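# Move sand core from mould onto plywood board

## Task

The long, round-nosed sand core is sitting in its seat inside the mould, and the plywood board next to the mould has nothing on it. Lift the core out, set it on the board so its flat block faces down, and release it at the end.

## Robot and tools

Robot: two six-joint arms, left_arm and right_arm, each with a parallel gripper and a wrist camera (cam_left_wrist, cam_right_wrist, both 504x504 pixels). Joint order per arm, used everywhere: waist, shoulder, elbow, wrist pitch, wrist yaw, wrist roll, then the gripper opening.

World frame: origin on the table surface midway between the arms; +x points out across the table, +z points up, and left_arm sits on the +y side. The names left and right do not refer to sides of the images. Each result gives each gripper's end_effector_position (metres) and end_effector_quat_wxyz in this frame; the position is the point between the finger pads, roughly 1 cm behind the tips, and may be off, more so at long reach. The fingers point along the gripper's +z and close along its y. Camera calibration lines give K, distortion and T_world_to_cam (world to camera, metres); real values can differ slightly, and results list any camera whose numbers changed.

Row format (shared by execute_actions and move): a single list of 14 numbers in [-1, 1] covering both arms, even if one stays still: left_arm's six joint values then its opening, then the same seven for right_arm. Joint values are offsets, not poses, scaled so 1.0 equals 1.202 rad (waist), 1.258 (shoulder), 1.238 (elbow), 2.073 (wrist pitch), 2.022 (wrist yaw and wrist roll). Opening is absolute: +1 fully open, -1 closed. Optionally 12 more numbers from 0 to 1 follow: a stiffness multiplier for each joint, left's six then right's six, kept until changed.

execute_actions(actions): a list of up to 15 actions; each action is a table of up to 15 rows, one row per 1/30 s step; a short table repeats its final row to fill 15 steps. Every joint offset in an action counts from the angles at that action's start (for the first action, the last reported angles), not from the previous row. An empty list just returns state and images. The result includes step readings, with HELD marking steps where an arm was held back.

move(target, speed, blocking): target is one 14-number row whose offsets count from the Joint positions in the most recent result that showed them. All joints travel proportionally so the gripper follows a curve; duration 0.5 to 10 s. speed (rad/s, 0.01 to 2, default 0.5) caps the joint with the longest travel. Moves ignore obstacles and the other arm, and faster or deeper-past-contact moves hit and press harder. blocking=false returns after 0.5 s; then only wait or stop are accepted until a result shows the move ended. The extra move: line reports the ending (done, off_target, moving, held, fault), limits=held or limits=none, and each arm's joint farthest from target.

wait(seconds): 0 to 10, arms keep their last command; a running move continues. stop(): brakes a running move (needs room); fingers continue. zoom_image(camera, region): region [x0, y0, x1, y1] in pixels of that camera's latest image, at most 504 by 504. finished_scene(scene): pass the current scene number once the core rests correctly and the grippers are open; irreversible.

Joint ranges (rad): waist -2.618 to 3.054, shoulder 0.000 to 3.142, elbow 0.000 to 3.142, wrist pitch -1.571 to 1.571, wrist yaw -1.571 to 1.571, wrist roll -2.094 to 2.094. Real limits may sit up to 0.036 rad either way. An action asking a joint more than 0.036 rad beyond its range is rejected for both arms; if the first action of a call fails this, or any action is malformed, nothing in the call runs. Joints asked past their real end stop there, and the result may say "joint sent to its limit".

Motion limits: each step the joint target stays within a lead of the measured angle (0.202 waist, 0.258 shoulder, 0.238 elbow, 0.573 wrist pitch, 0.522 wrist yaw and roll), and targets are pulled back if they would put the gripper over 70 mm from where it is, so big offsets need several actions; unfinished motion must be re-commanded. "joint command not followed" means a clearance check altered targets. Zero offsets can let an arm droop; correct by commanding back to the desired angles. Joint targets in results show current aims.

Gripping: grip_measured uses the command scale; Joint positions gives the finger gap in metres (0.094 fully open). To hold, command about 0.03 below grip_measured; less for a lighter hold. Per-pad force tops out near 50 to 62 N. Readings may be off about 1 mm per gripper.

Other result lines: joint torques (total drive output, offset and noisy), motor temperatures (MOTOR HOT from 75 °C; stops at 90 °C and arm collapse at 100 °C, reported as OVER-TEMPERATURE FAULT). Holding loads heats motors, also while you compose replies, when the robot keeps its last command.

Avoid: dropping the core or sliding it, pushing anything off the table, slamming or pressing hard into the mould or board, and letting the arms collide or press on each other. Brief external tugs on held or loose objects can occur. Quicker, smoother, lower-effort motion is preferred.

Each tool is called after "Call:" by a JSON object that holds its "api" and its "payload", one argument or row to a line.

## Session

Call:
{"api": "execute_actions", "payload": {
  "actions": []
}}

Scene clock: 0.00 s.
left_arm: end_effector_position=(+0.3886, +0.2815, +0.3553) grip_measured=+1.000 end_effector_quat_wxyz=(+0.686, -0.059, +0.719, +0.100) | right_arm: end_effector_position=(+0.3618, -0.4186, +0.1044) grip_measured=+1.000 end_effector_quat_wxyz=(+0.071, +0.653, +0.710, +0.254)
Joint names: [waist, shoulder, elbow, wrist pitch, wrist yaw, wrist roll]
Joint positions: left_arm=[-0.556  1.104  0.91   0.143 -0.697  0.031  0.094] | right_arm=[-0.809  1.951  1.562 -0.957 -0.488  0.925  0.094]
Joint velocities: left_arm=[-0.007 -0.017 -0.022 -0.066 -0.022  0.022  0.   ] | right_arm=[ 0.002 -0.007 -0.002 -0.066 -0.007 -0.007  0.   ]
Joint torques (N m, as the arm reports them, + toward a larger angle): no reading
Motor temperatures (°C, as the motors report them): left_arm=[28 27 27 26 29 27] | right_arm=[27 28 27 29 26 27]
Joint targets: left_arm=[-0.556 1.099 0.913 0.129 -0.697 0.030] | right_arm=[-0.809 1.946 1.567 -0.960 -0.490 0.921]
Joint stiffness scale: left_arm=[1. 1. 1. 1. 1. 1.] | right_arm=[1. 1. 1. 1. 1. 1.]

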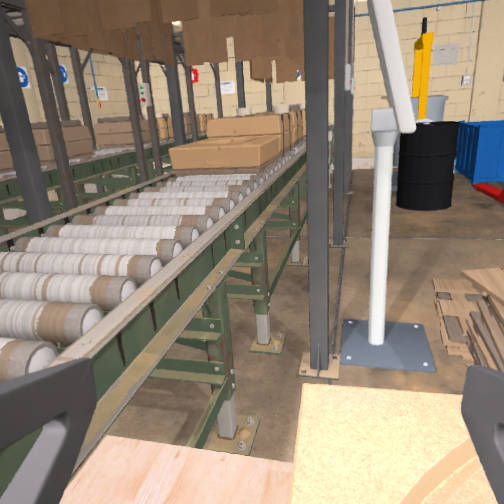

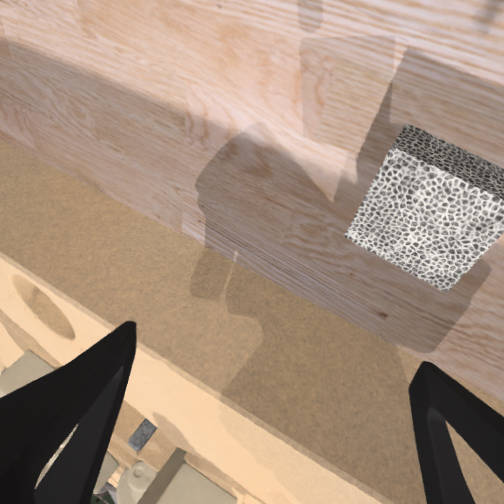

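Call:
{"api": "move", "payload": {
  "target": [0,0,0.15,-0.55,0.345,0,1,0.9,-0.8,-0.4,0,0.24,-0.457,1],
  "speed": 1
}}

Scene clock: 3.03 s.
left_arm: end_effector_position=(+0.2671, +0.2160, +0.1971) grip_measured=+1.000 end_effector_quat_wxyz=(+0.274, +0.238, +0.930, -0.059) | right_arm: end_effector_position=(+0.2161, -0.1231, +0.2411) grip_measured=+1.000 end_effector_quat_wxyz=(+0.352, -0.207, +0.909, +0.088)
Joint names: [waist, shoulder, elbow, wrist pitch, wrist yaw, wrist roll]
Joint positions: left_arm=[-0.556  1.104  1.073 -0.972 -0.005  0.031  0.094] | right_arm=[ 0.264  0.963  1.083 -0.949 -0.008  0.011  0.094]
Joint velocities: left_arm=[-0.007 -0.002  0.002 -0.037  0.007 -0.022  0.   ] | right_arm=[ 0.012  0.017 -0.002 -0.022 -0.007 -0.007  0.   ]
Joint torques (N m, as the arm reports them, + toward a larger angle): left_arm=[ 0.05 -2.86  8.85  0.75  0.09 -0.04] | right_arm=[ 0.69 -2.84  5.55  1.41  0.04 -0.09]
Motor temperatures (°C, as the motors report them): left_arm=[28 27 28 26 29 27] | right_arm=[27 29 27 29 26 27]
Joint targets: left_arm=[-0.556 1.104 1.095 -0.997 0.001 0.031] | right_arm=[0.273 0.944 1.067 -0.957 -0.002 0.001]
Joint stiffness scale: left_arm=[1. 1. 1. 1. 1. 1.] | right_arm=[1. 1. 1. 1. 1. 1.]
move: off_target (left_arm); limits=none; left_arm: farthest joint: the wrist pitch, 0.025 radians from its target (1.140 radians at the start); right_arm: farthest joint: the shoulder, 0.018 radians from its target (1.006 radians at the start)
camera_calibration (this result's frames):
cam_left_wrist: T_world_to_cam=[[-0.443538, -0.895644, -0.0331013, 0.327917], [-0.861889, 0.436369, -0.258322, 0.220624], [0.245809, -0.0860458, -0.965492, 0.247072], [0, 0, 0, 1]] pos_world=[0.274864, 0.218683, 0.306393]
cam_right_wrist: T_world_to_cam=[[0.556349, -0.827802, 0.0722465, -0.232399], [-0.805868, -0.558714, -0.196002, 0.194117], [0.202616, 0.0508244, -0.977939, 0.324981], [0, 0, 0, 1]] pos_world=[0.219881, -0.100442, 0.372649]

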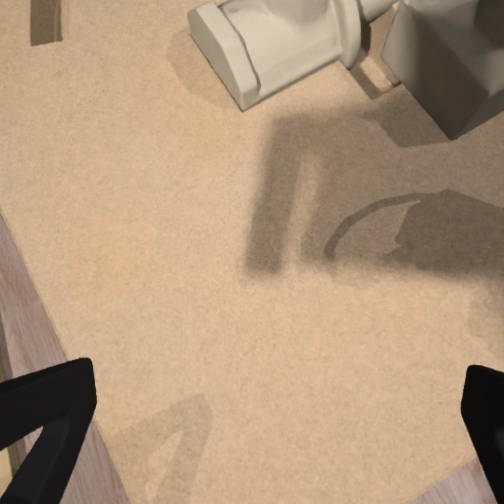

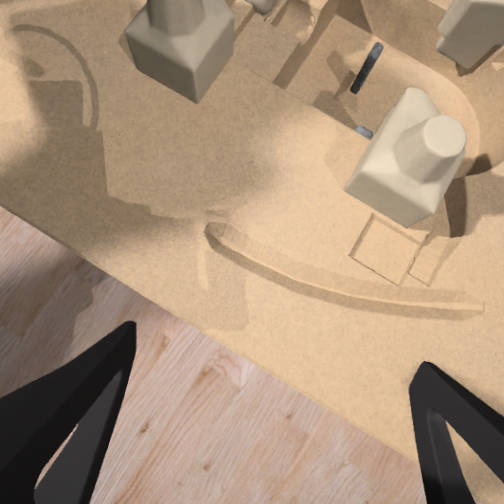

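Call:
{"api": "move", "payload": {
  "target": [0.3,0,0.3,-0.05,0,0,1,-0.2,0.15,0.4,-0.05,0,0,1],
  "speed": 1
}}

Scene clock: 5.30 s.
left_arm: end_effector_position=(+0.3139, +0.3072, +0.3251) grip_measured=+1.000 end_effector_quat_wxyz=(+0.411, +0.069, +0.909, -0.016) | right_arm: end_effector_position=(+0.2763, -0.1734, +0.3711) grip_measured=+1.000 end_effector_quat_wxyz=(+0.460, -0.097, +0.880, +0.058)
Joint names: [waist, shoulder, elbow, wrist pitch, wrist yaw, wrist roll]
Joint positions: left_arm=[-0.208  1.104  1.429 -1.049 -0.005  0.031  0.094] | right_arm=[ 0.033  1.137  1.555 -1.024 -0.009  0.01   0.094]
Joint velocities: left_arm=[-0.012  0.022  0.017 -0.095 -0.051  0.051  0.   ] | right_arm=[-0.002 -0.012 -0.002  0.007 -0.051 -0.037  0.   ]
Joint torques (N m, as the arm reports them, + toward a larger angle): left_arm=[ 1.07 -2.26  7.61  1.1   0.03 -0.04] | right_arm=[-0.61 -0.49  7.68  1.47 -0.02  0.01]
Motor temperatures (°C, as the motors report them): left_arm=[28 27 28 26 29 27] | right_arm=[27 29 27 30 26 27]
Joint targets: left_arm=[-0.196 1.104 1.444 -1.076 -0.005 0.031] | right_arm=[0.024 1.152 1.578 -1.053 -0.008 0.011]
Joint stiffness scale: left_arm=[1. 1. 1. 1. 1. 1.] | right_arm=[1. 1. 1. 1. 1. 1.]
move: off_target (left_arm, right_arm); limits=none; left_arm: farthest joint: the wrist pitch, 0.027 radians from its target (0.103 radians at the start); right_arm: farthest joint: the wrist pitch, 0.028 radians from its target (0.104 radians at the start)
camera_calibration (this result's frames):
cam_left_wrist: T_world_to_cam=[[-0.102004, -0.994354, -0.0292341, 0.356489], [-0.850705, 0.102426, -0.515567, 0.436937], [0.515651, -0.0277204, -0.85635, 0.22888], [0, 0, 0, 1]] pos_world=[0.290046, 0.316067, 0.431694]
cam_right_wrist: T_world_to_cam=[[0.333722, -0.937272, 0.100747, -0.284948], [-0.84642, -0.344978, -0.405663, 0.366058], [0.414972, 0.050105, -0.908453, 0.357864], [0, 0, 0, 1]] pos_world=[0.256429, -0.158723, 0.502307]

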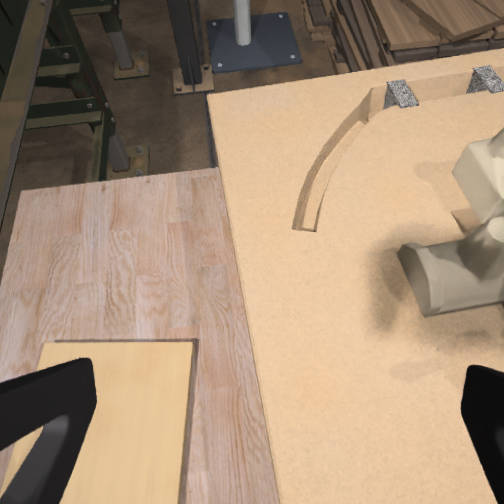

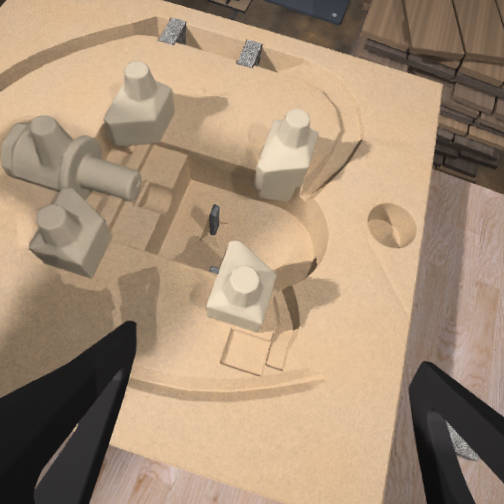

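Call:
{"api": "move", "payload": {
  "target": [-0.314,0.806,0.7,-0.11,0,0,1,0.1,-0.3,-0.2,0.05,0,0,1],
  "speed": 1
}}

Scene clock: 12.07 s.
left_arm: end_effector_position=(+0.4598, +0.1034, +0.2182) grip_measured=+1.000 end_effector_quat_wxyz=(+0.228, +0.253, +0.939, -0.051) | right_arm: end_effector_position=(+0.1987, -0.1641, +0.3890) grip_measured=+1.000 end_effector_quat_wxyz=(+0.549, -0.136, +0.818, +0.099)
Joint names: [waist, shoulder, elbow, wrist pitch, wrist yaw, wrist roll]
Joint positions: left_arm=[-0.582  2.124  2.276 -1.252 -0.006  0.031  0.094] | right_arm=[ 0.143  0.78   1.325 -0.932 -0.008  0.01   0.094]
Joint velocities: left_arm=[-0.012 -0.007 -0.012 -0.022 -0.051  0.022  0.   ] | right_arm=[-0.002 -0.012 -0.002 -0.007 -0.007 -0.007  0.   ]
Joint torques (N m, as the arm reports them, + toward a larger angle): left_arm=[ -0.22 -13.75   8.02   0.61   0.07  -0.06] | right_arm=[ 0.73 -0.4   4.46  2.06 -0.02  0.  ]
Motor temperatures (°C, as the motors report them): left_arm=[28 28 29 27 29 27] | right_arm=[27 28 28 31 26 27]
Joint targets: left_arm=[-0.585 2.118 2.296 -1.276 -0.005 0.031] | right_arm=[0.153 0.759 1.308 -0.921 -0.008 0.010]
Joint stiffness scale: left_arm=[1. 1. 1. 1. 1. 1.] | right_arm=[1. 1. 1. 1. 1. 1.]
move: off_target (left_arm); limits=none; left_arm: farthest joint: the wrist pitch, 0.025 radians from its target (0.228 radians at the start); right_arm: farthest joint: the shoulder, 0.020 radians from its target (0.377 radians at the start)
camera_calibration (this result's frames):
cam_left_wrist: T_world_to_cam=[[-0.468994, -0.882506, -0.0350388, 0.324037], [-0.868374, 0.467997, -0.164029, 0.420518], [0.161155, -0.046502, -0.985833, 0.249701], [0, 0, 0, 1]] pos_world=[0.476898, 0.100775, 0.326495]
cam_right_wrist: T_world_to_cam=[[0.4112, -0.903103, 0.123776, -0.270822], [-0.699879, -0.399791, -0.591893, 0.345161], [0.584025, 0.156758, -0.796456, 0.346197], [0, 0, 0, 1]] pos_world=[0.150745, -0.160857, 0.51355]

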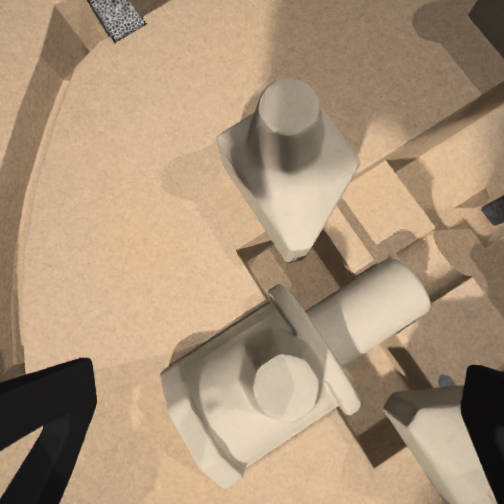

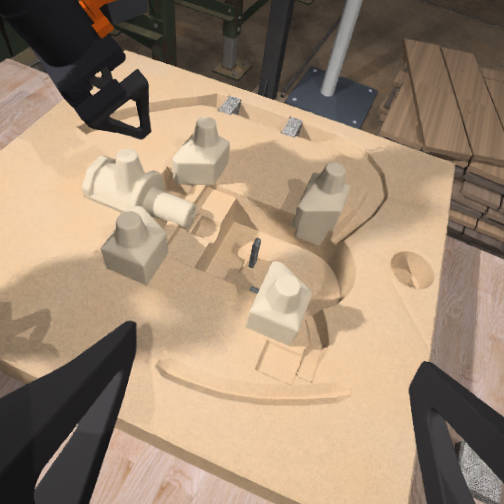

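Call:
{"api": "move", "payload": {
  "target": [-0.004,-0.11,-0.417,0.18,0,0,0.2,0,0,0,0,0,0,1]
}}

Scene clock: 15.30 s.
left_arm: end_effector_position=(+0.4487, +0.1094, +0.1323) grip_measured=+0.202 end_effector_quat_wxyz=(+0.214, +0.254, +0.942, -0.048) | right_arm: end_effector_position=(+0.1987, -0.1641, +0.3890) grip_measured=+1.000 end_effector_quat_wxyz=(+0.549, -0.136, +0.818, +0.099)
Joint names: [waist, shoulder, elbow, wrist pitch, wrist yaw, wrist roll]
Joint positions: left_arm=[-0.582  2.013  1.772 -0.886 -0.006  0.031  0.056] | right_arm=[ 0.143  0.78   1.325 -0.931 -0.008  0.01   0.094]
Joint velocities: left_arm=[-0.007 -0.012 -0.002 -0.051 -0.022 -0.066 -0.   ] | right_arm=[ 0.002 -0.017 -0.012 -0.095 -0.081 -0.037  0.   ]
Joint torques (N m, as the arm reports them, + toward a larger angle): left_arm=[ -0.34 -15.1    6.16   0.88   0.02  -0.04] | right_arm=[ 0.06  1.6   5.71  1.96 -0.02  0.01]
Motor temperatures (°C, as the motors report them): left_arm=[28 29 29 27 29 27] | right_arm=[27 28 28 32 26 27]
Joint targets: left_arm=[-0.587 1.986 1.760 -0.879 -0.006 0.031] | right_arm=[0.143 0.780 1.325 -0.932 -0.008 0.010]
Joint stiffness scale: left_arm=[1. 1. 1. 1. 1. 1.] | right_arm=[1. 1. 1. 1. 1. 1.]
move: off_target (left_arm); limits=none; left_arm: farthest joint: the shoulder, 0.028 radians from its target (0.138 radians at the start); right_arm: farthest joint: the wrist pitch, 0.001 radians from its target (0.001 radians at the start)
camera_calibration (this result's frames):
cam_left_wrist: T_world_to_cam=[[-0.469855, -0.882039, -0.0352592, 0.321495], [-0.872053, 0.469992, -0.136499, 0.391691], [0.136969, -0.0333867, -0.990013, 0.17698], [0, 0, 0, 1]] pos_world=[0.468391, 0.105389, 0.240014]
cam_right_wrist: T_world_to_cam=[[0.411155, -0.903118, 0.123811, -0.270843], [-0.699665, -0.399716, -0.592195, 0.345328], [0.584312, 0.156858, -0.796226, 0.346115], [0, 0, 0, 1]] pos_world=[0.150734, -0.160861, 0.513621]

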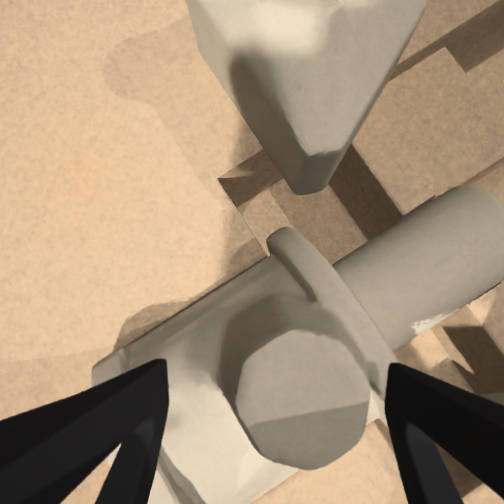

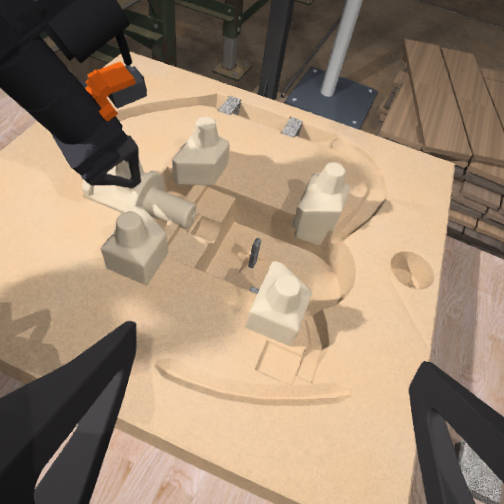

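Call:
{"api": "move", "payload": {
  "target": [-0.017,-0.022,0,0,0,0,0.2,0,0,0,0,0,0,1]
}}

Call:
{"api": "move", "payload": {
  "target": [0,-0.022,0,0,0,0,-0.5,0,0,0,0,0,0,1]
}}

Scene clock: 17.23 s.
left_arm: end_effector_position=(+0.4466, +0.1054, +0.1323) grip_measured=+0.202 end_effector_quat_wxyz=(+0.214, +0.258, +0.941, -0.049) | right_arm: end_effector_position=(+0.1987, -0.1641, +0.3890) grip_measured=+1.000 end_effector_quat_wxyz=(+0.549, -0.136, +0.818, +0.099)
Joint names: [waist, shoulder, elbow, wrist pitch, wrist yaw, wrist roll]
Joint positions: left_arm=[-0.591  2.013  1.772 -0.886 -0.006  0.031  0.056] | right_arm=[ 0.143  0.78   1.325 -0.931 -0.008  0.01   0.094]
Joint velocities: left_arm=[ 0.002  0.002 -0.012  0.066 -0.007  0.007 -0.   ] | right_arm=[ 0.002  0.007  0.002  0.037  0.007 -0.051  0.   ]
Joint torques (N m, as the arm reports them, + toward a larger angle): left_arm=[ -0.88 -15.01   7.14   0.78   0.08  -0.05] | right_arm=[ 0.05  1.59  5.72  1.97 -0.02  0.01]
Motor temperatures (°C, as the motors report them): left_arm=[28 30 29 27 29 27] | right_arm=[27 28 28 33 26 27]
Joint targets: left_arm=[-0.603 1.986 1.772 -0.886 -0.006 0.031] | right_arm=[0.143 0.780 1.325 -0.931 -0.008 0.010]
Joint stiffness scale: left_arm=[1. 1. 1. 1. 1. 1.] | right_arm=[1. 1. 1. 1. 1. 1.]
move: off_target (left_arm); limits=none; left_arm: farthest joint: the shoulder, 0.028 radians from its target (0.028 radians at the start); right_arm: farthest joint: the waist, 0.000 radians from its target (0.000 radians at the start)
camera_calibration (this result's frames):
cam_left_wrist: T_world_to_cam=[[-0.477899, -0.877707, -0.0352564, 0.320132], [-0.867668, 0.477931, -0.136877, 0.389022], [0.136988, -0.0348223, -0.989961, 0.177307], [0, 0, 0, 1]] pos_world=[0.466244, 0.101231, 0.240062]
cam_right_wrist: T_world_to_cam=[[0.411155, -0.903118, 0.123811, -0.270843], [-0.699665, -0.399716, -0.592195, 0.345328], [0.584312, 0.156858, -0.796226, 0.346115], [0, 0, 0, 1]] pos_world=[0.150734, -0.160861, 0.513621]

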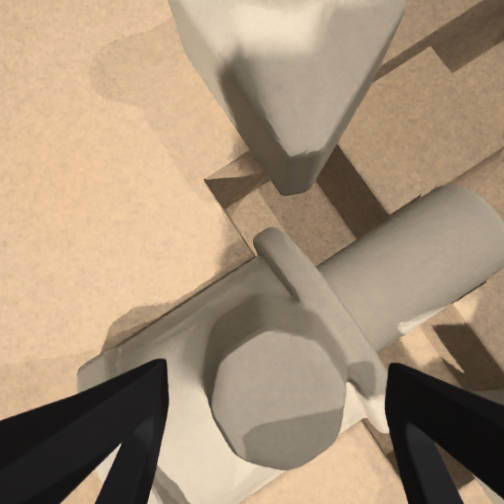

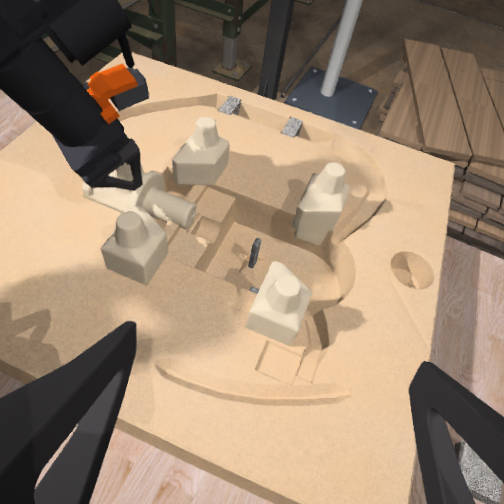

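Scene clock: 17.93 s.
left_arm: end_effector_position=(+0.4467, +0.1056, +0.1323) grip_measured=-0.272 end_effector_quat_wxyz=(+0.214, +0.258, +0.941, -0.048) | right_arm: end_effector_position=(+0.1987, -0.1641, +0.3890) grip_measured=+1.000 end_effector_quat_wxyz=(+0.549, -0.136, +0.818, +0.099)
Joint names: [waist, shoulder, elbow, wrist pitch, wrist yaw, wrist roll]
Joint positions: left_arm=[-0.591  2.013  1.772 -0.886 -0.007  0.032  0.034] | right_arm=[ 0.143  0.78   1.325 -0.931 -0.008  0.01   0.094]
Joint velocities: left_arm=[-0.012 -0.012 -0.012  0.007 -0.007  0.022 -0.001] | right_arm=[ 0.002 -0.012  0.002 -0.007 -0.022 -0.007  0.   ]
Joint torques (N m, as the arm reports them, + toward a larger angle): left_arm=[ -0.02 -15.07   7.09   0.79   0.06  -0.03] | right_arm=[ 0.03  1.58  5.74  1.96 -0.02  0.01]
Motor temperatures (°C, as the motors report them): left_arm=[28 30 29 27 29 27] | right_arm=[27 28 28 33 26 27]
Joint targets: left_arm=[-0.591 1.986 1.772 -0.886 -0.006 0.031] | right_arm=[0.143 0.780 1.325 -0.931 -0.008 0.010]
Joint stiffness scale: left_arm=[1. 1. 1. 1. 1. 1.] | right_arm=[1. 1. 1. 1. 1. 1.]
move: off_target (left_arm); limits=none; left_arm: farthest joint: the shoulder, 0.028 radians from its target (0.028 radians at the start); right_arm: farthest joint: the waist, 0.000 radians from its target (0.000 radians at the start)
camera_calibration (this result's frames):
cam_left_wrist: T_world_to_cam=[[-0.478049, -0.877569, -0.0366165, 0.320569], [-0.867483, 0.478266, -0.136875, 0.388905], [0.13763, -0.0336687, -0.989911, 0.176886], [0, 0, 0, 1]] pos_world=[0.466271, 0.101277, 0.240071]
cam_right_wrist: T_world_to_cam=[[0.411155, -0.903118, 0.123811, -0.270843], [-0.699665, -0.399716, -0.592195, 0.345328], [0.584312, 0.156858, -0.796226, 0.346115], [0, 0, 0, 1]] pos_world=[0.150734, -0.160861, 0.513621]

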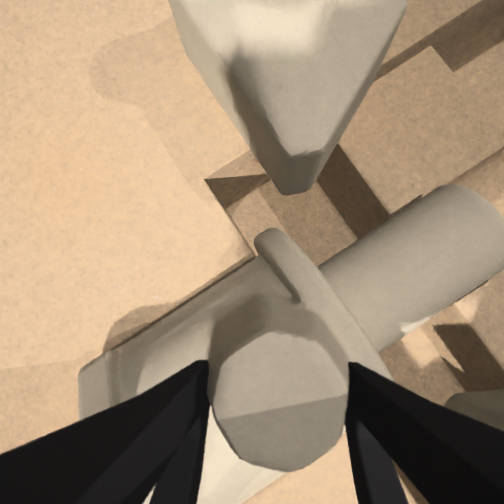

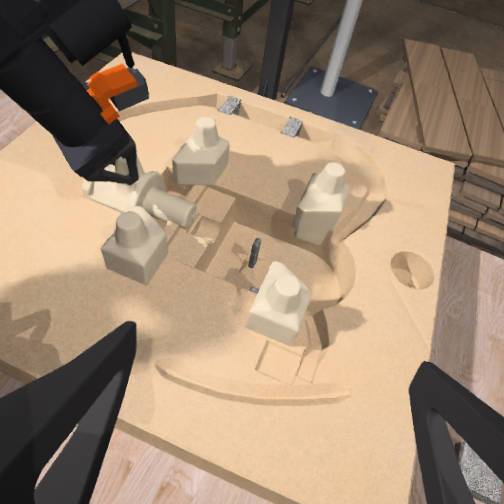

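Call:
{"api": "move", "payload": {
  "target": [0,0.035,0.33,-0.165,0,0,-0.35,0,0,0,0,0,0,1],
  "speed": 0.2
}}

Scene clock: 22.60 s.
left_arm: end_effector_position=(+0.4325, +0.1138, +0.1899) grip_measured=-0.329 end_effector_quat_wxyz=(+0.168, +0.262, +0.950, -0.037) | right_arm: end_effector_position=(+0.1987, -0.1641, +0.3890) grip_measured=+1.000 end_effector_quat_wxyz=(+0.549, -0.136, +0.818, +0.099)
Joint names: [waist, shoulder, elbow, wrist pitch, wrist yaw, wrist roll]
Joint positions: left_arm=[-0.591  2.09   2.156 -1.292 -0.007  0.033  0.032] | right_arm=[ 0.143  0.78   1.325 -0.931 -0.008  0.01   0.094]
Joint velocities: left_arm=[-0.002 -0.012 -0.017 -0.007  0.007 -0.066 -0.   ] | right_arm=[-0.002 -0.002 -0.012  0.022 -0.022  0.022  0.   ]
Joint torques (N m, as the arm reports them, + toward a larger angle): left_arm=[  0.04 -15.72   8.38   1.27   0.04  -0.06] | right_arm=[ 0.04  1.6   5.71  1.96 -0.02  0.01]
Motor temperatures (°C, as the motors report them): left_arm=[28 31 30 27 29 27] | right_arm=[27 28 28 34 26 27]
Joint targets: left_arm=[-0.592 2.057 2.180 -1.228 -0.007 0.032] | right_arm=[0.143 0.780 1.325 -0.931 -0.008 0.010]
Joint stiffness scale: left_arm=[1. 1. 1. 1. 1. 1.] | right_arm=[1. 1. 1. 1. 1. 1.]
move: off_target (left_arm); limits=none; left_arm: farthest joint: the wrist pitch, 0.064 radians from its target (0.342 radians at the start); right_arm: farthest joint: the waist, 0.000 radians from its target (0.000 radians at the start)
camera_calibration (this result's frames):
cam_left_wrist: T_world_to_cam=[[-0.482334, -0.875156, -0.038154, 0.324917], [-0.874415, 0.48362, -0.0388635, 0.364364], [0.0524637, 0.0146172, -0.998516, 0.269133], [0, 0, 0, 1]] pos_world=[0.461204, 0.104206, 0.295291]
cam_right_wrist: T_world_to_cam=[[0.411155, -0.903118, 0.123811, -0.270843], [-0.699665, -0.399716, -0.592195, 0.345328], [0.584312, 0.156858, -0.796226, 0.346115], [0, 0, 0, 1]] pos_world=[0.150734, -0.160861, 0.513621]

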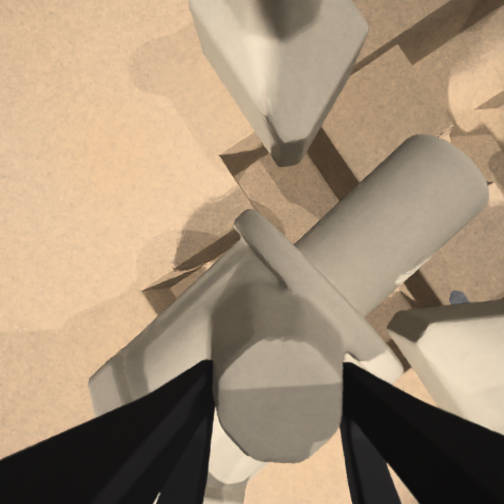

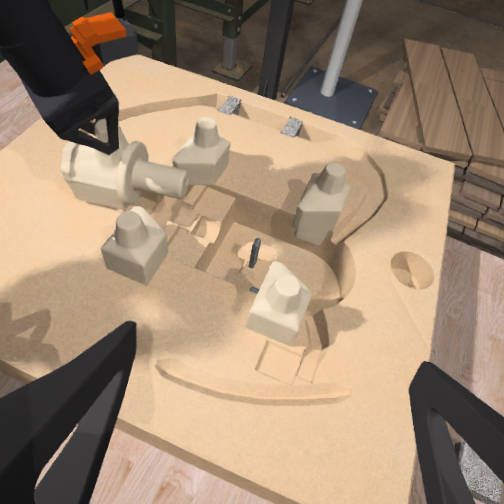

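Call:
{"api": "move", "payload": {
  "target": [0.15,-0.08,0.02,0.02,0,0,-0.5,0,0,0,0,0,0,1],
  "speed": 0.3
}}

Call:
{"api": "move", "payload": {
  "target": [0.58,-0.45,-0.51,0.05,0,0,-0.5,0.45,0.3,0.2,0,0,0,1]
}}

Scene clock: 25.20 s.
left_arm: end_effector_position=(+0.4565, +0.1964, +0.2065) grip_measured=-0.329 end_effector_quat_wxyz=(+0.178, +0.175, +0.968, -0.021) | right_arm: end_effector_position=(+0.1987, -0.1641, +0.3890) grip_measured=+1.000 end_effector_quat_wxyz=(+0.549, -0.136, +0.818, +0.099)
Joint names: [waist, shoulder, elbow, wrist pitch, wrist yaw, wrist roll]
Joint positions: left_arm=[-0.411  2.041  2.145 -1.314 -0.011  0.033  0.032] | right_arm=[ 0.143  0.78   1.325 -0.931 -0.008  0.01   0.094]
Joint velocities: left_arm=[-0.007  0.007 -0.002 -0.037  0.022  0.022  0.001] | right_arm=[ 0.002 -0.007  0.002  0.051 -0.051 -0.007  0.   ]
Joint torques (N m, as the arm reports them, + toward a larger angle): left_arm=[  0.05 -16.67   9.37   1.29   0.08  -0.05] | right_arm=[ 0.03  1.6   5.73  1.97 -0.02  0.  ]
Motor temperatures (°C, as the motors report them): left_arm=[28 32 30 28 29 27] | right_arm=[27 28 28 34 26 27]
Joint targets: left_arm=[-0.411 1.989 2.181 -1.250 -0.007 0.033] | right_arm=[0.143 0.780 1.325 -0.931 -0.008 0.010]
Joint stiffness scale: left_arm=[1. 1. 1. 1. 1. 1.] | right_arm=[1. 1. 1. 1. 1. 1.]
move: off_target (left_arm); limits=none; left_arm: farthest joint: the wrist pitch, 0.064 radians from its target (0.041 radians at the start); right_arm: farthest joint: the waist, 0.000 radians from its target (0.000 radians at the start)
camera_calibration (this result's frames):
cam_left_wrist: T_world_to_cam=[[-0.315708, -0.947956, -0.0413304, 0.34832], [-0.946667, 0.317638, -0.054109, 0.414783], [0.0644211, 0.0220434, -0.997679, 0.276147], [0, 0, 0, 1]] pos_world=[0.48484, 0.192354, 0.312346]
cam_right_wrist: T_world_to_cam=[[0.411155, -0.903118, 0.123811, -0.270843], [-0.699665, -0.399716, -0.592195, 0.345328], [0.584312, 0.156858, -0.796226, 0.346115], [0, 0, 0, 1]] pos_world=[0.150734, -0.160861, 0.513621]

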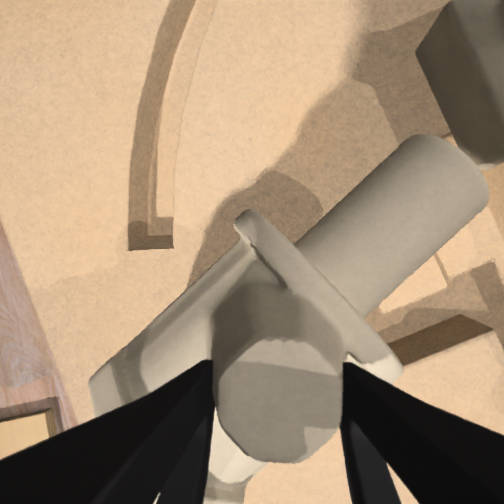

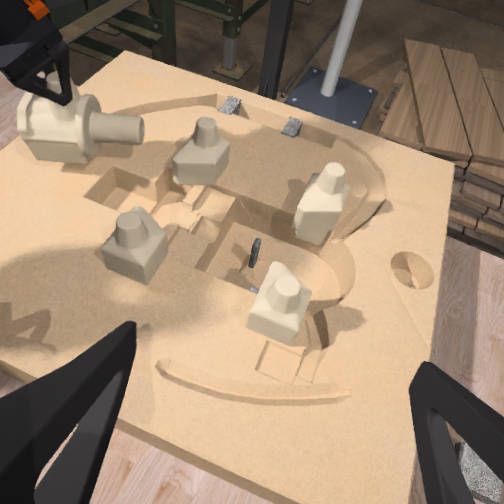

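Scene clock: 27.13 s.
left_arm: end_effector_position=(+0.3151, +0.4616, +0.1984) grip_measured=-0.331 end_effector_quat_wxyz=(+0.137, -0.166, +0.976, +0.035) | right_arm: end_effector_position=(+0.1826, +0.0059, +0.3826) grip_measured=+1.000 end_effector_quat_wxyz=(+0.447, -0.362, +0.790, +0.213)
Joint names: [waist, shoulder, elbow, wrist pitch, wrist yaw, wrist roll]
Joint positions: left_arm=[ 0.283  1.522  1.5   -1.266 -0.015  0.035  0.031] | right_arm=[ 0.675  1.147  1.543 -0.931 -0.007  0.01   0.094]
Joint velocities: left_arm=[-0.007 -0.002 -0.007  0.007  0.022  0.051 -0.   ] | right_arm=[ 0.002 -0.002 -0.012 -0.022 -0.007 -0.022  0.   ]
Joint torques (N m, as the arm reports them, + toward a larger angle): left_arm=[  0.35 -10.79   7.58   1.08   0.04  -0.06] | right_arm=[ 0.68 -1.07  8.37  1.84 -0.04  0.  ]
Motor temperatures (°C, as the motors report them): left_arm=[28 32 30 28 29 27] | right_arm=[27 28 29 34 26 27]
Joint targets: left_arm=[0.287 1.475 1.513 -1.211 -0.011 0.033] | right_arm=[0.684 1.158 1.573 -0.931 -0.009 0.010]
Joint stiffness scale: left_arm=[1. 1. 1. 1. 1. 1.] | right_arm=[1. 1. 1. 1. 1. 1.]
move: off_target (left_arm, right_arm); limits=none; left_arm: farthest joint: the wrist pitch, 0.056 radians from its target (0.104 radians at the start); right_arm: farthest joint: the elbow, 0.029 radians from its target (0.247 radians at the start)
camera_calibration (this result's frames):
cam_left_wrist: T_world_to_cam=[[0.360468, -0.931662, -0.0454741, 0.334995], [-0.93199, -0.361733, 0.0233103, 0.489781], [-0.0381668, 0.0339788, -0.998694, 0.298304], [0, 0, 0, 1]] pos_world=[0.347101, 0.479136, 0.301731]
cam_right_wrist: T_world_to_cam=[[0.822933, -0.557446, 0.109708, -0.181701], [-0.451832, -0.759213, -0.468448, 0.307671], [0.344426, 0.335932, -0.876653, 0.397231], [0, 0, 0, 1]] pos_world=[0.151726, -0.00114247, 0.512295]

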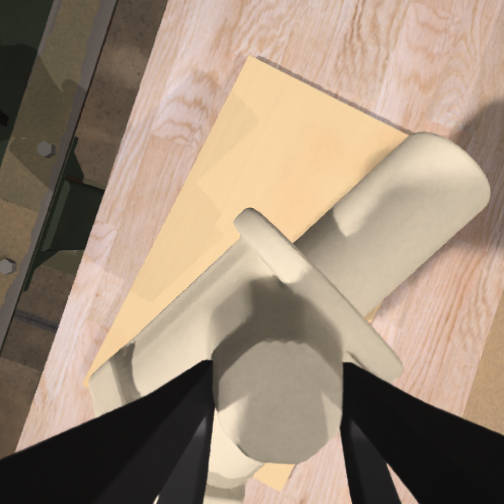

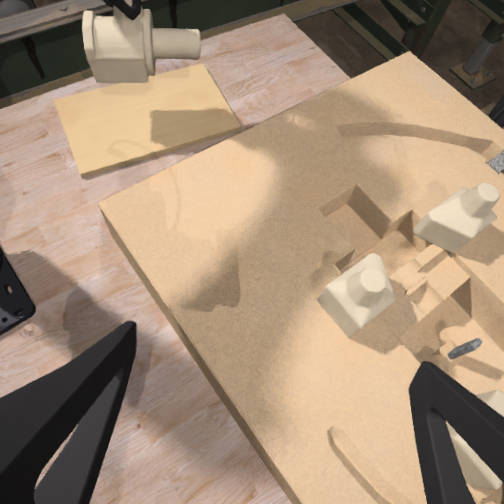

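Call:
{"api": "move", "payload": {
  "target": [0,-0.037,-0.275,0.21,0,0,-0.5,0,0,0.02,0,0,0,1],
  "speed": 0.3
}}

Call:
{"api": "zoom_image", "payload": {
  "camera": "cam_right_wrist",
  "region": [30,0,270,200]
}}

Scene clock: 30.53 s.
left_arm: end_effector_position=(+0.3226, +0.4644, +0.1103) grip_measured=-0.331 end_effector_quat_wxyz=(+0.146, -0.165, +0.975, +0.037) | right_arm: end_effector_position=(+0.1826, +0.0059, +0.3826) grip_measured=+1.000 end_effector_quat_wxyz=(+0.447, -0.362, +0.790, +0.213)
Joint names: [waist, shoulder, elbow, wrist pitch, wrist yaw, wrist roll]
Joint positions: left_arm=[ 0.283  1.522  1.144 -0.891 -0.014  0.035  0.031] | right_arm=[ 0.675  1.147  1.543 -0.931 -0.007  0.01   0.094]
Joint velocities: left_arm=[ 0.002  0.002 -0.002 -0.022 -0.022 -0.066 -0.   ] | right_arm=[-0.012 -0.007  0.002  0.022 -0.007 -0.007  0.   ]
Joint torques (N m, as the arm reports them, + toward a larger angle): left_arm=[  0.05 -10.92   8.13   1.13   0.03  -0.04] | right_arm=[ 0.05 -2.17  7.94  1.85 -0.02  0.  ]
Motor temperatures (°C, as the motors report them): left_arm=[28 32 30 28 29 27] | right_arm=[27 28 29 35 26 27]
Joint targets: left_arm=[0.283 1.475 1.160 -0.831 -0.014 0.035] | right_arm=[0.675 1.147 1.568 -0.931 -0.007 0.010]
Joint stiffness scale: left_arm=[1. 1. 1. 1. 1. 1.] | right_arm=[1. 1. 1. 1. 1. 1.]
move: off_target (left_arm, right_arm); limits=none; left_arm: farthest joint: the wrist pitch, 0.060 radians from its target (0.436 radians at the start); right_arm: farthest joint: the elbow, 0.025 radians from its target (0.025 radians at the start)
camera_calibration (this result's frames):
cam_left_wrist: T_world_to_cam=[[0.361161, -0.931412, -0.0450931, 0.330536], [-0.932275, -0.36172, 0.00462063, 0.502025], [-0.0206148, 0.0403704, -0.998972, 0.201923], [0, 0, 0, 1]] pos_world=[0.352811, 0.481306, 0.214301]
cam_right_wrist: T_world_to_cam=[[0.822933, -0.557446, 0.109708, -0.181701], [-0.451832, -0.759213, -0.468448, 0.307671], [0.344426, 0.335932, -0.876653, 0.397231], [0, 0, 0, 1]] pos_world=[0.151726, -0.00114247, 0.512295]

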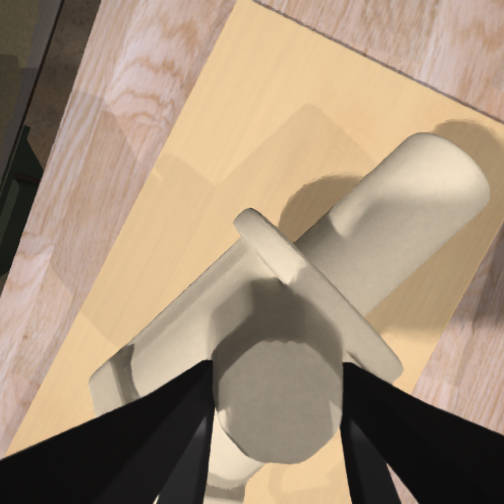

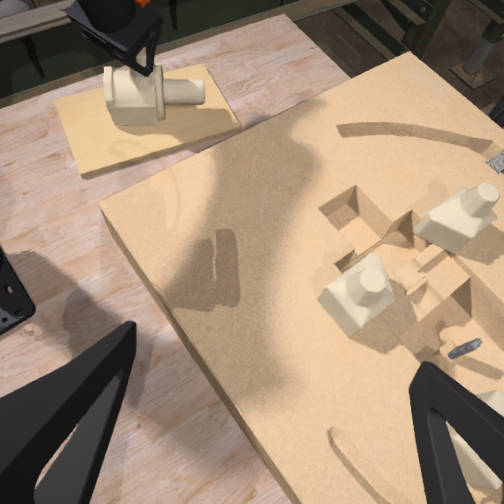

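Region (30, 0, 270, 200) of cam_right_wrist's 504x504 image, scaled by 2.100, with more detail than that image has.

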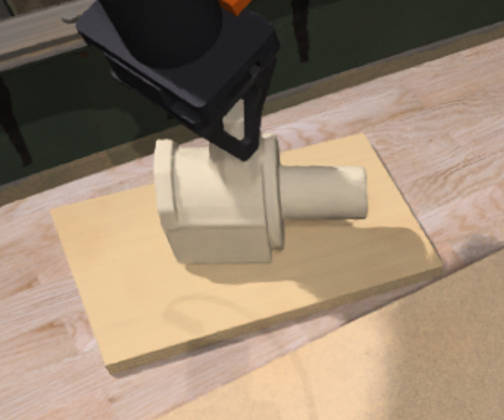

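Call:
{"api": "move", "payload": {
  "target": [0,-0.03,-0.035,0.055,0,0,-0.5,0,0,0.02,0,0,0,1],
  "speed": 0.08
}}

Call:
{"api": "move", "payload": {
  "target": [0,-0.02,0,0,0,0,0.4,0,0,0.02,0,0,0,1]
}}

Call:
{"api": "move", "payload": {
  "target": [0,-0.2,0.3,-0.1,0,0,1,0,0,0.02,0,0,0,1],
  "speed": 1
}}

Scene clock: 33.73 s.
left_arm: end_effector_position=(+0.3221, +0.4642, +0.1048) grip_measured=-0.331 end_effector_quat_wxyz=(+0.154, -0.165, +0.973, +0.038) | right_arm: end_effector_position=(+0.1826, +0.0059, +0.3826) grip_measured=+1.000 end_effector_quat_wxyz=(+0.447, -0.362, +0.790, +0.213)
Joint names: [waist, shoulder, elbow, wrist pitch, wrist yaw, wrist roll]
Joint positions: left_arm=[ 0.283  1.508  1.104 -0.848 -0.014  0.035  0.031] | right_arm=[ 0.675  1.147  1.543 -0.931 -0.007  0.01   0.094]
Joint velocities: left_arm=[-0.012 -0.002  0.007 -0.007  0.007  0.051 -0.   ] | right_arm=[-0.012 -0.007  0.002  0.022 -0.022 -0.066  0.   ]
Joint torques (N m, as the arm reports them, + toward a larger angle): left_arm=[ 0.07 -8.96  6.58  1.27  0.04 -0.02] | right_arm=[ 0.05 -2.17  7.95  1.85 -0.02  0.  ]
Motor temperatures (°C, as the motors report them): left_arm=[28 32 30 28 29 27] | right_arm=[27 28 29 35 26 27]
Joint targets: left_arm=[0.283 1.484 1.100 -0.777 -0.014 0.035] | right_arm=[0.675 1.147 1.568 -0.931 -0.007 0.010]
Joint stiffness scale: left_arm=[1. 1. 1. 1. 1. 1.] | right_arm=[1. 1. 1. 1. 1. 1.]
move: off_target (left_arm, right_arm); limits=none; left_arm: farthest joint: the wrist pitch, 0.071 radians from its target (0.114 radians at the start); right_arm: farthest joint: the elbow, 0.025 radians from its target (0.025 radians at the start)
camera_calibration (this result's frames):
cam_left_wrist: T_world_to_cam=[[0.361778, -0.931192, -0.0447035, 0.32988], [-0.932254, -0.361588, -0.0125449, 0.503226], [-0.00448254, 0.0462135, -0.998922, 0.188548], [0, 0, 0, 1]] pos_world=[0.350636, 0.480429, 0.209405]
cam_right_wrist: T_world_to_cam=[[0.822933, -0.557446, 0.109708, -0.181701], [-0.451832, -0.759213, -0.468448, 0.307671], [0.344426, 0.335932, -0.876653, 0.397231], [0, 0, 0, 1]] pos_world=[0.151726, -0.00114247, 0.512295]

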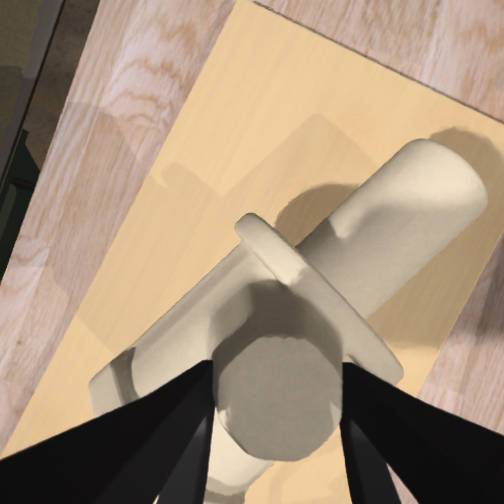

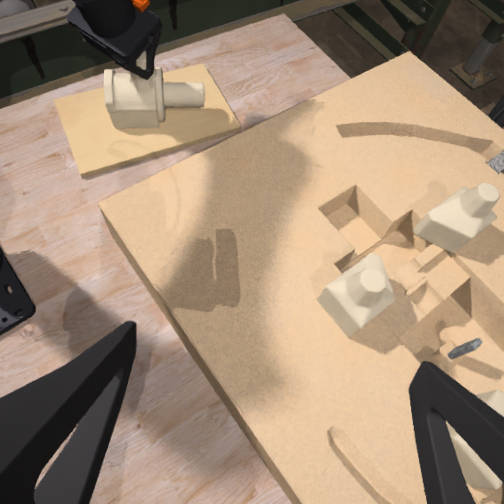

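Scene clock: 34.43 s.
left_arm: end_effector_position=(+0.3219, +0.4642, +0.1048) grip_measured=+0.398 end_effector_quat_wxyz=(+0.154, -0.165, +0.973, +0.039) | right_arm: end_effector_position=(+0.1826, +0.0059, +0.3826) grip_measured=+1.000 end_effector_quat_wxyz=(+0.447, -0.362, +0.790, +0.213)
Joint names: [waist, shoulder, elbow, wrist pitch, wrist yaw, wrist roll]
Joint positions: left_arm=[ 0.283  1.508  1.104 -0.848 -0.014  0.035  0.066] | right_arm=[ 0.675  1.147  1.543 -0.931 -0.007  0.01   0.094]
Joint velocities: left_arm=[ 0.002 -0.037 -0.002  0.051 -0.037  0.066  0.001] | right_arm=[ 0.002 -0.017 -0.007 -0.066 -0.066  0.066  0.   ]
Joint torques (N m, as the arm reports them, + toward a larger angle): left_arm=[ 0.09 -9.04  6.84  0.58  0.05 -0.04] | right_arm=[ 0.05 -2.19  7.94  1.85 -0.02  0.  ]
Motor temperatures (°C, as the motors report them): left_arm=[28 32 30 28 29 27] | right_arm=[27 28 29 35 26 27]
Joint targets: left_arm=[0.283 1.483 1.104 -0.848 -0.014 0.035] | right_arm=[0.675 1.147 1.568 -0.931 -0.007 0.010]
Joint stiffness scale: left_arm=[1. 1. 1. 1. 1. 1.] | right_arm=[1. 1. 1. 1. 1. 1.]
move: off_target (left_arm, right_arm); limits=none; left_arm: farthest joint: the shoulder, 0.025 radians from its target (0.025 radians at the start); right_arm: farthest joint: the elbow, 0.025 radians from its target (0.025 radians at the start)
camera_calibration (this result's frames):
cam_left_wrist: T_world_to_cam=[[0.361851, -0.931146, -0.0450669, 0.329939], [-0.932221, -0.361699, -0.0117825, 0.503006], [-0.0053294, 0.0462758, -0.998914, 0.188732], [0, 0, 0, 1]] pos_world=[0.350529, 0.480424, 0.209323]
cam_right_wrist: T_world_to_cam=[[0.822933, -0.557446, 0.109708, -0.181701], [-0.451832, -0.759213, -0.468448, 0.307671], [0.344426, 0.335932, -0.876653, 0.397231], [0, 0, 0, 1]] pos_world=[0.151726, -0.00114247, 0.512295]

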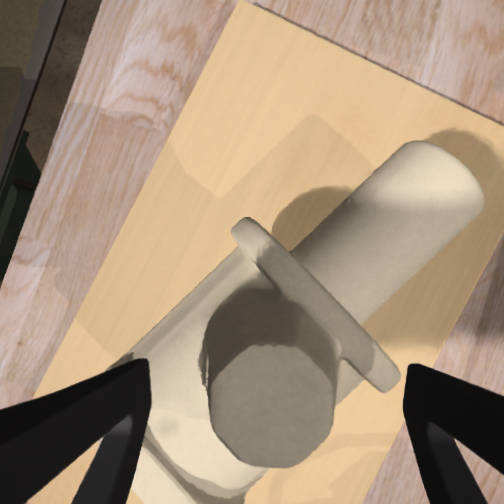

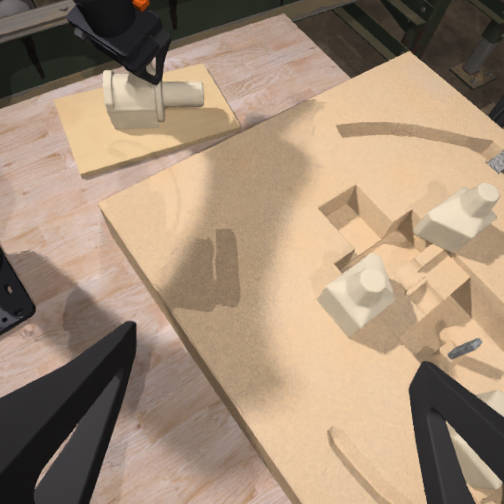

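Scene clock: 35.73 s.
left_arm: end_effector_position=(+0.3258, +0.4657, +0.3051) grip_measured=+1.000 end_effector_quat_wxyz=(+0.368, -0.157, +0.913, +0.082) | right_arm: end_effector_position=(+0.1826, +0.0059, +0.3826) grip_measured=+1.000 end_effector_quat_wxyz=(+0.447, -0.362, +0.790, +0.213)
Joint names: [waist, shoulder, elbow, wrist pitch, wrist yaw, wrist roll]
Joint positions: left_arm=[ 0.283  1.247  1.477 -1.029 -0.014  0.035  0.094] | right_arm=[ 0.675  1.147  1.543 -0.931 -0.007  0.01   0.094]
Joint velocities: left_arm=[-0.007 -0.012 -0.007 -0.081 -0.081 -0.081  0.   ] | right_arm=[-0.017  0.012 -0.002 -0.051 -0.007  0.022  0.   ]
Joint torques (N m, as the arm reports them, + toward a larger angle): left_arm=[ 0.06 -3.14  6.67  1.04  0.03 -0.03] | right_arm=[ 0.06 -2.17  7.95  1.85 -0.02  0.01]
Motor temperatures (°C, as the motors report them): left_arm=[28 32 30 28 29 27] | right_arm=[27 28 29 35 26 27]
Joint targets: left_arm=[0.283 1.257 1.475 -1.056 -0.014 0.035] | right_arm=[0.675 1.147 1.568 -0.931 -0.007 0.010]
Joint stiffness scale: left_arm=[1. 1. 1. 1. 1. 1.] | right_arm=[1. 1. 1. 1. 1. 1.]
move: off_target (left_arm, right_arm); limits=none; left_arm: farthest joint: the wrist pitch, 0.027 radians from its target (0.207 radians at the start); right_arm: farthest joint: the elbow, 0.025 radians from its target (0.025 radians at the start)
camera_calibration (this result's frames):
cam_left_wrist: T_world_to_cam=[[0.380115, -0.92409, -0.0396325, 0.328064], [-0.832773, -0.323277, -0.449423, 0.592814], [0.402495, 0.203837, -0.892439, 0.150053], [0, 0, 0, 1]] pos_world=[0.308582, 0.464218, 0.41334]
cam_right_wrist: T_world_to_cam=[[0.822933, -0.557446, 0.109708, -0.181701], [-0.451832, -0.759213, -0.468448, 0.307671], [0.344426, 0.335932, -0.876653, 0.397231], [0, 0, 0, 1]] pos_world=[0.151726, -0.00114247, 0.512295]

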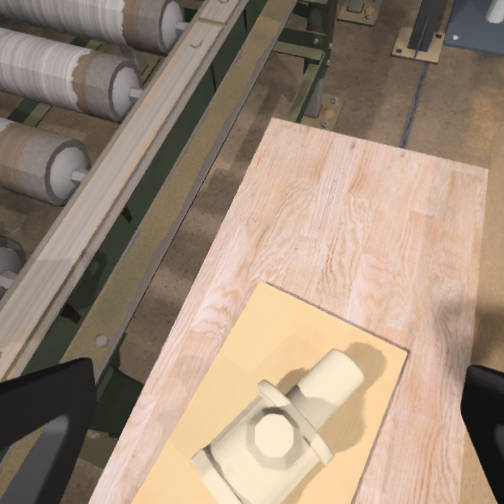

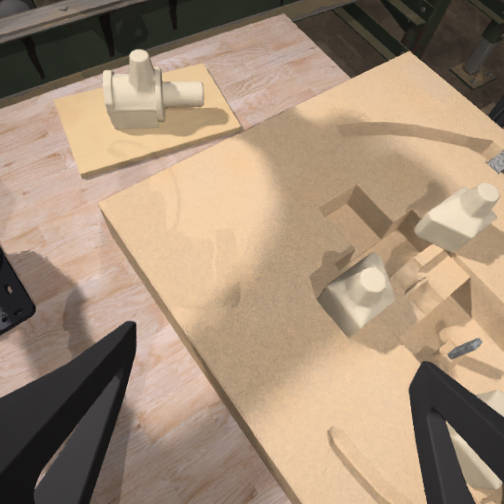

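Call:
{"api": "finished_scene", "payload": {
  "scene": 1
}}

The scene is finished: the task was done.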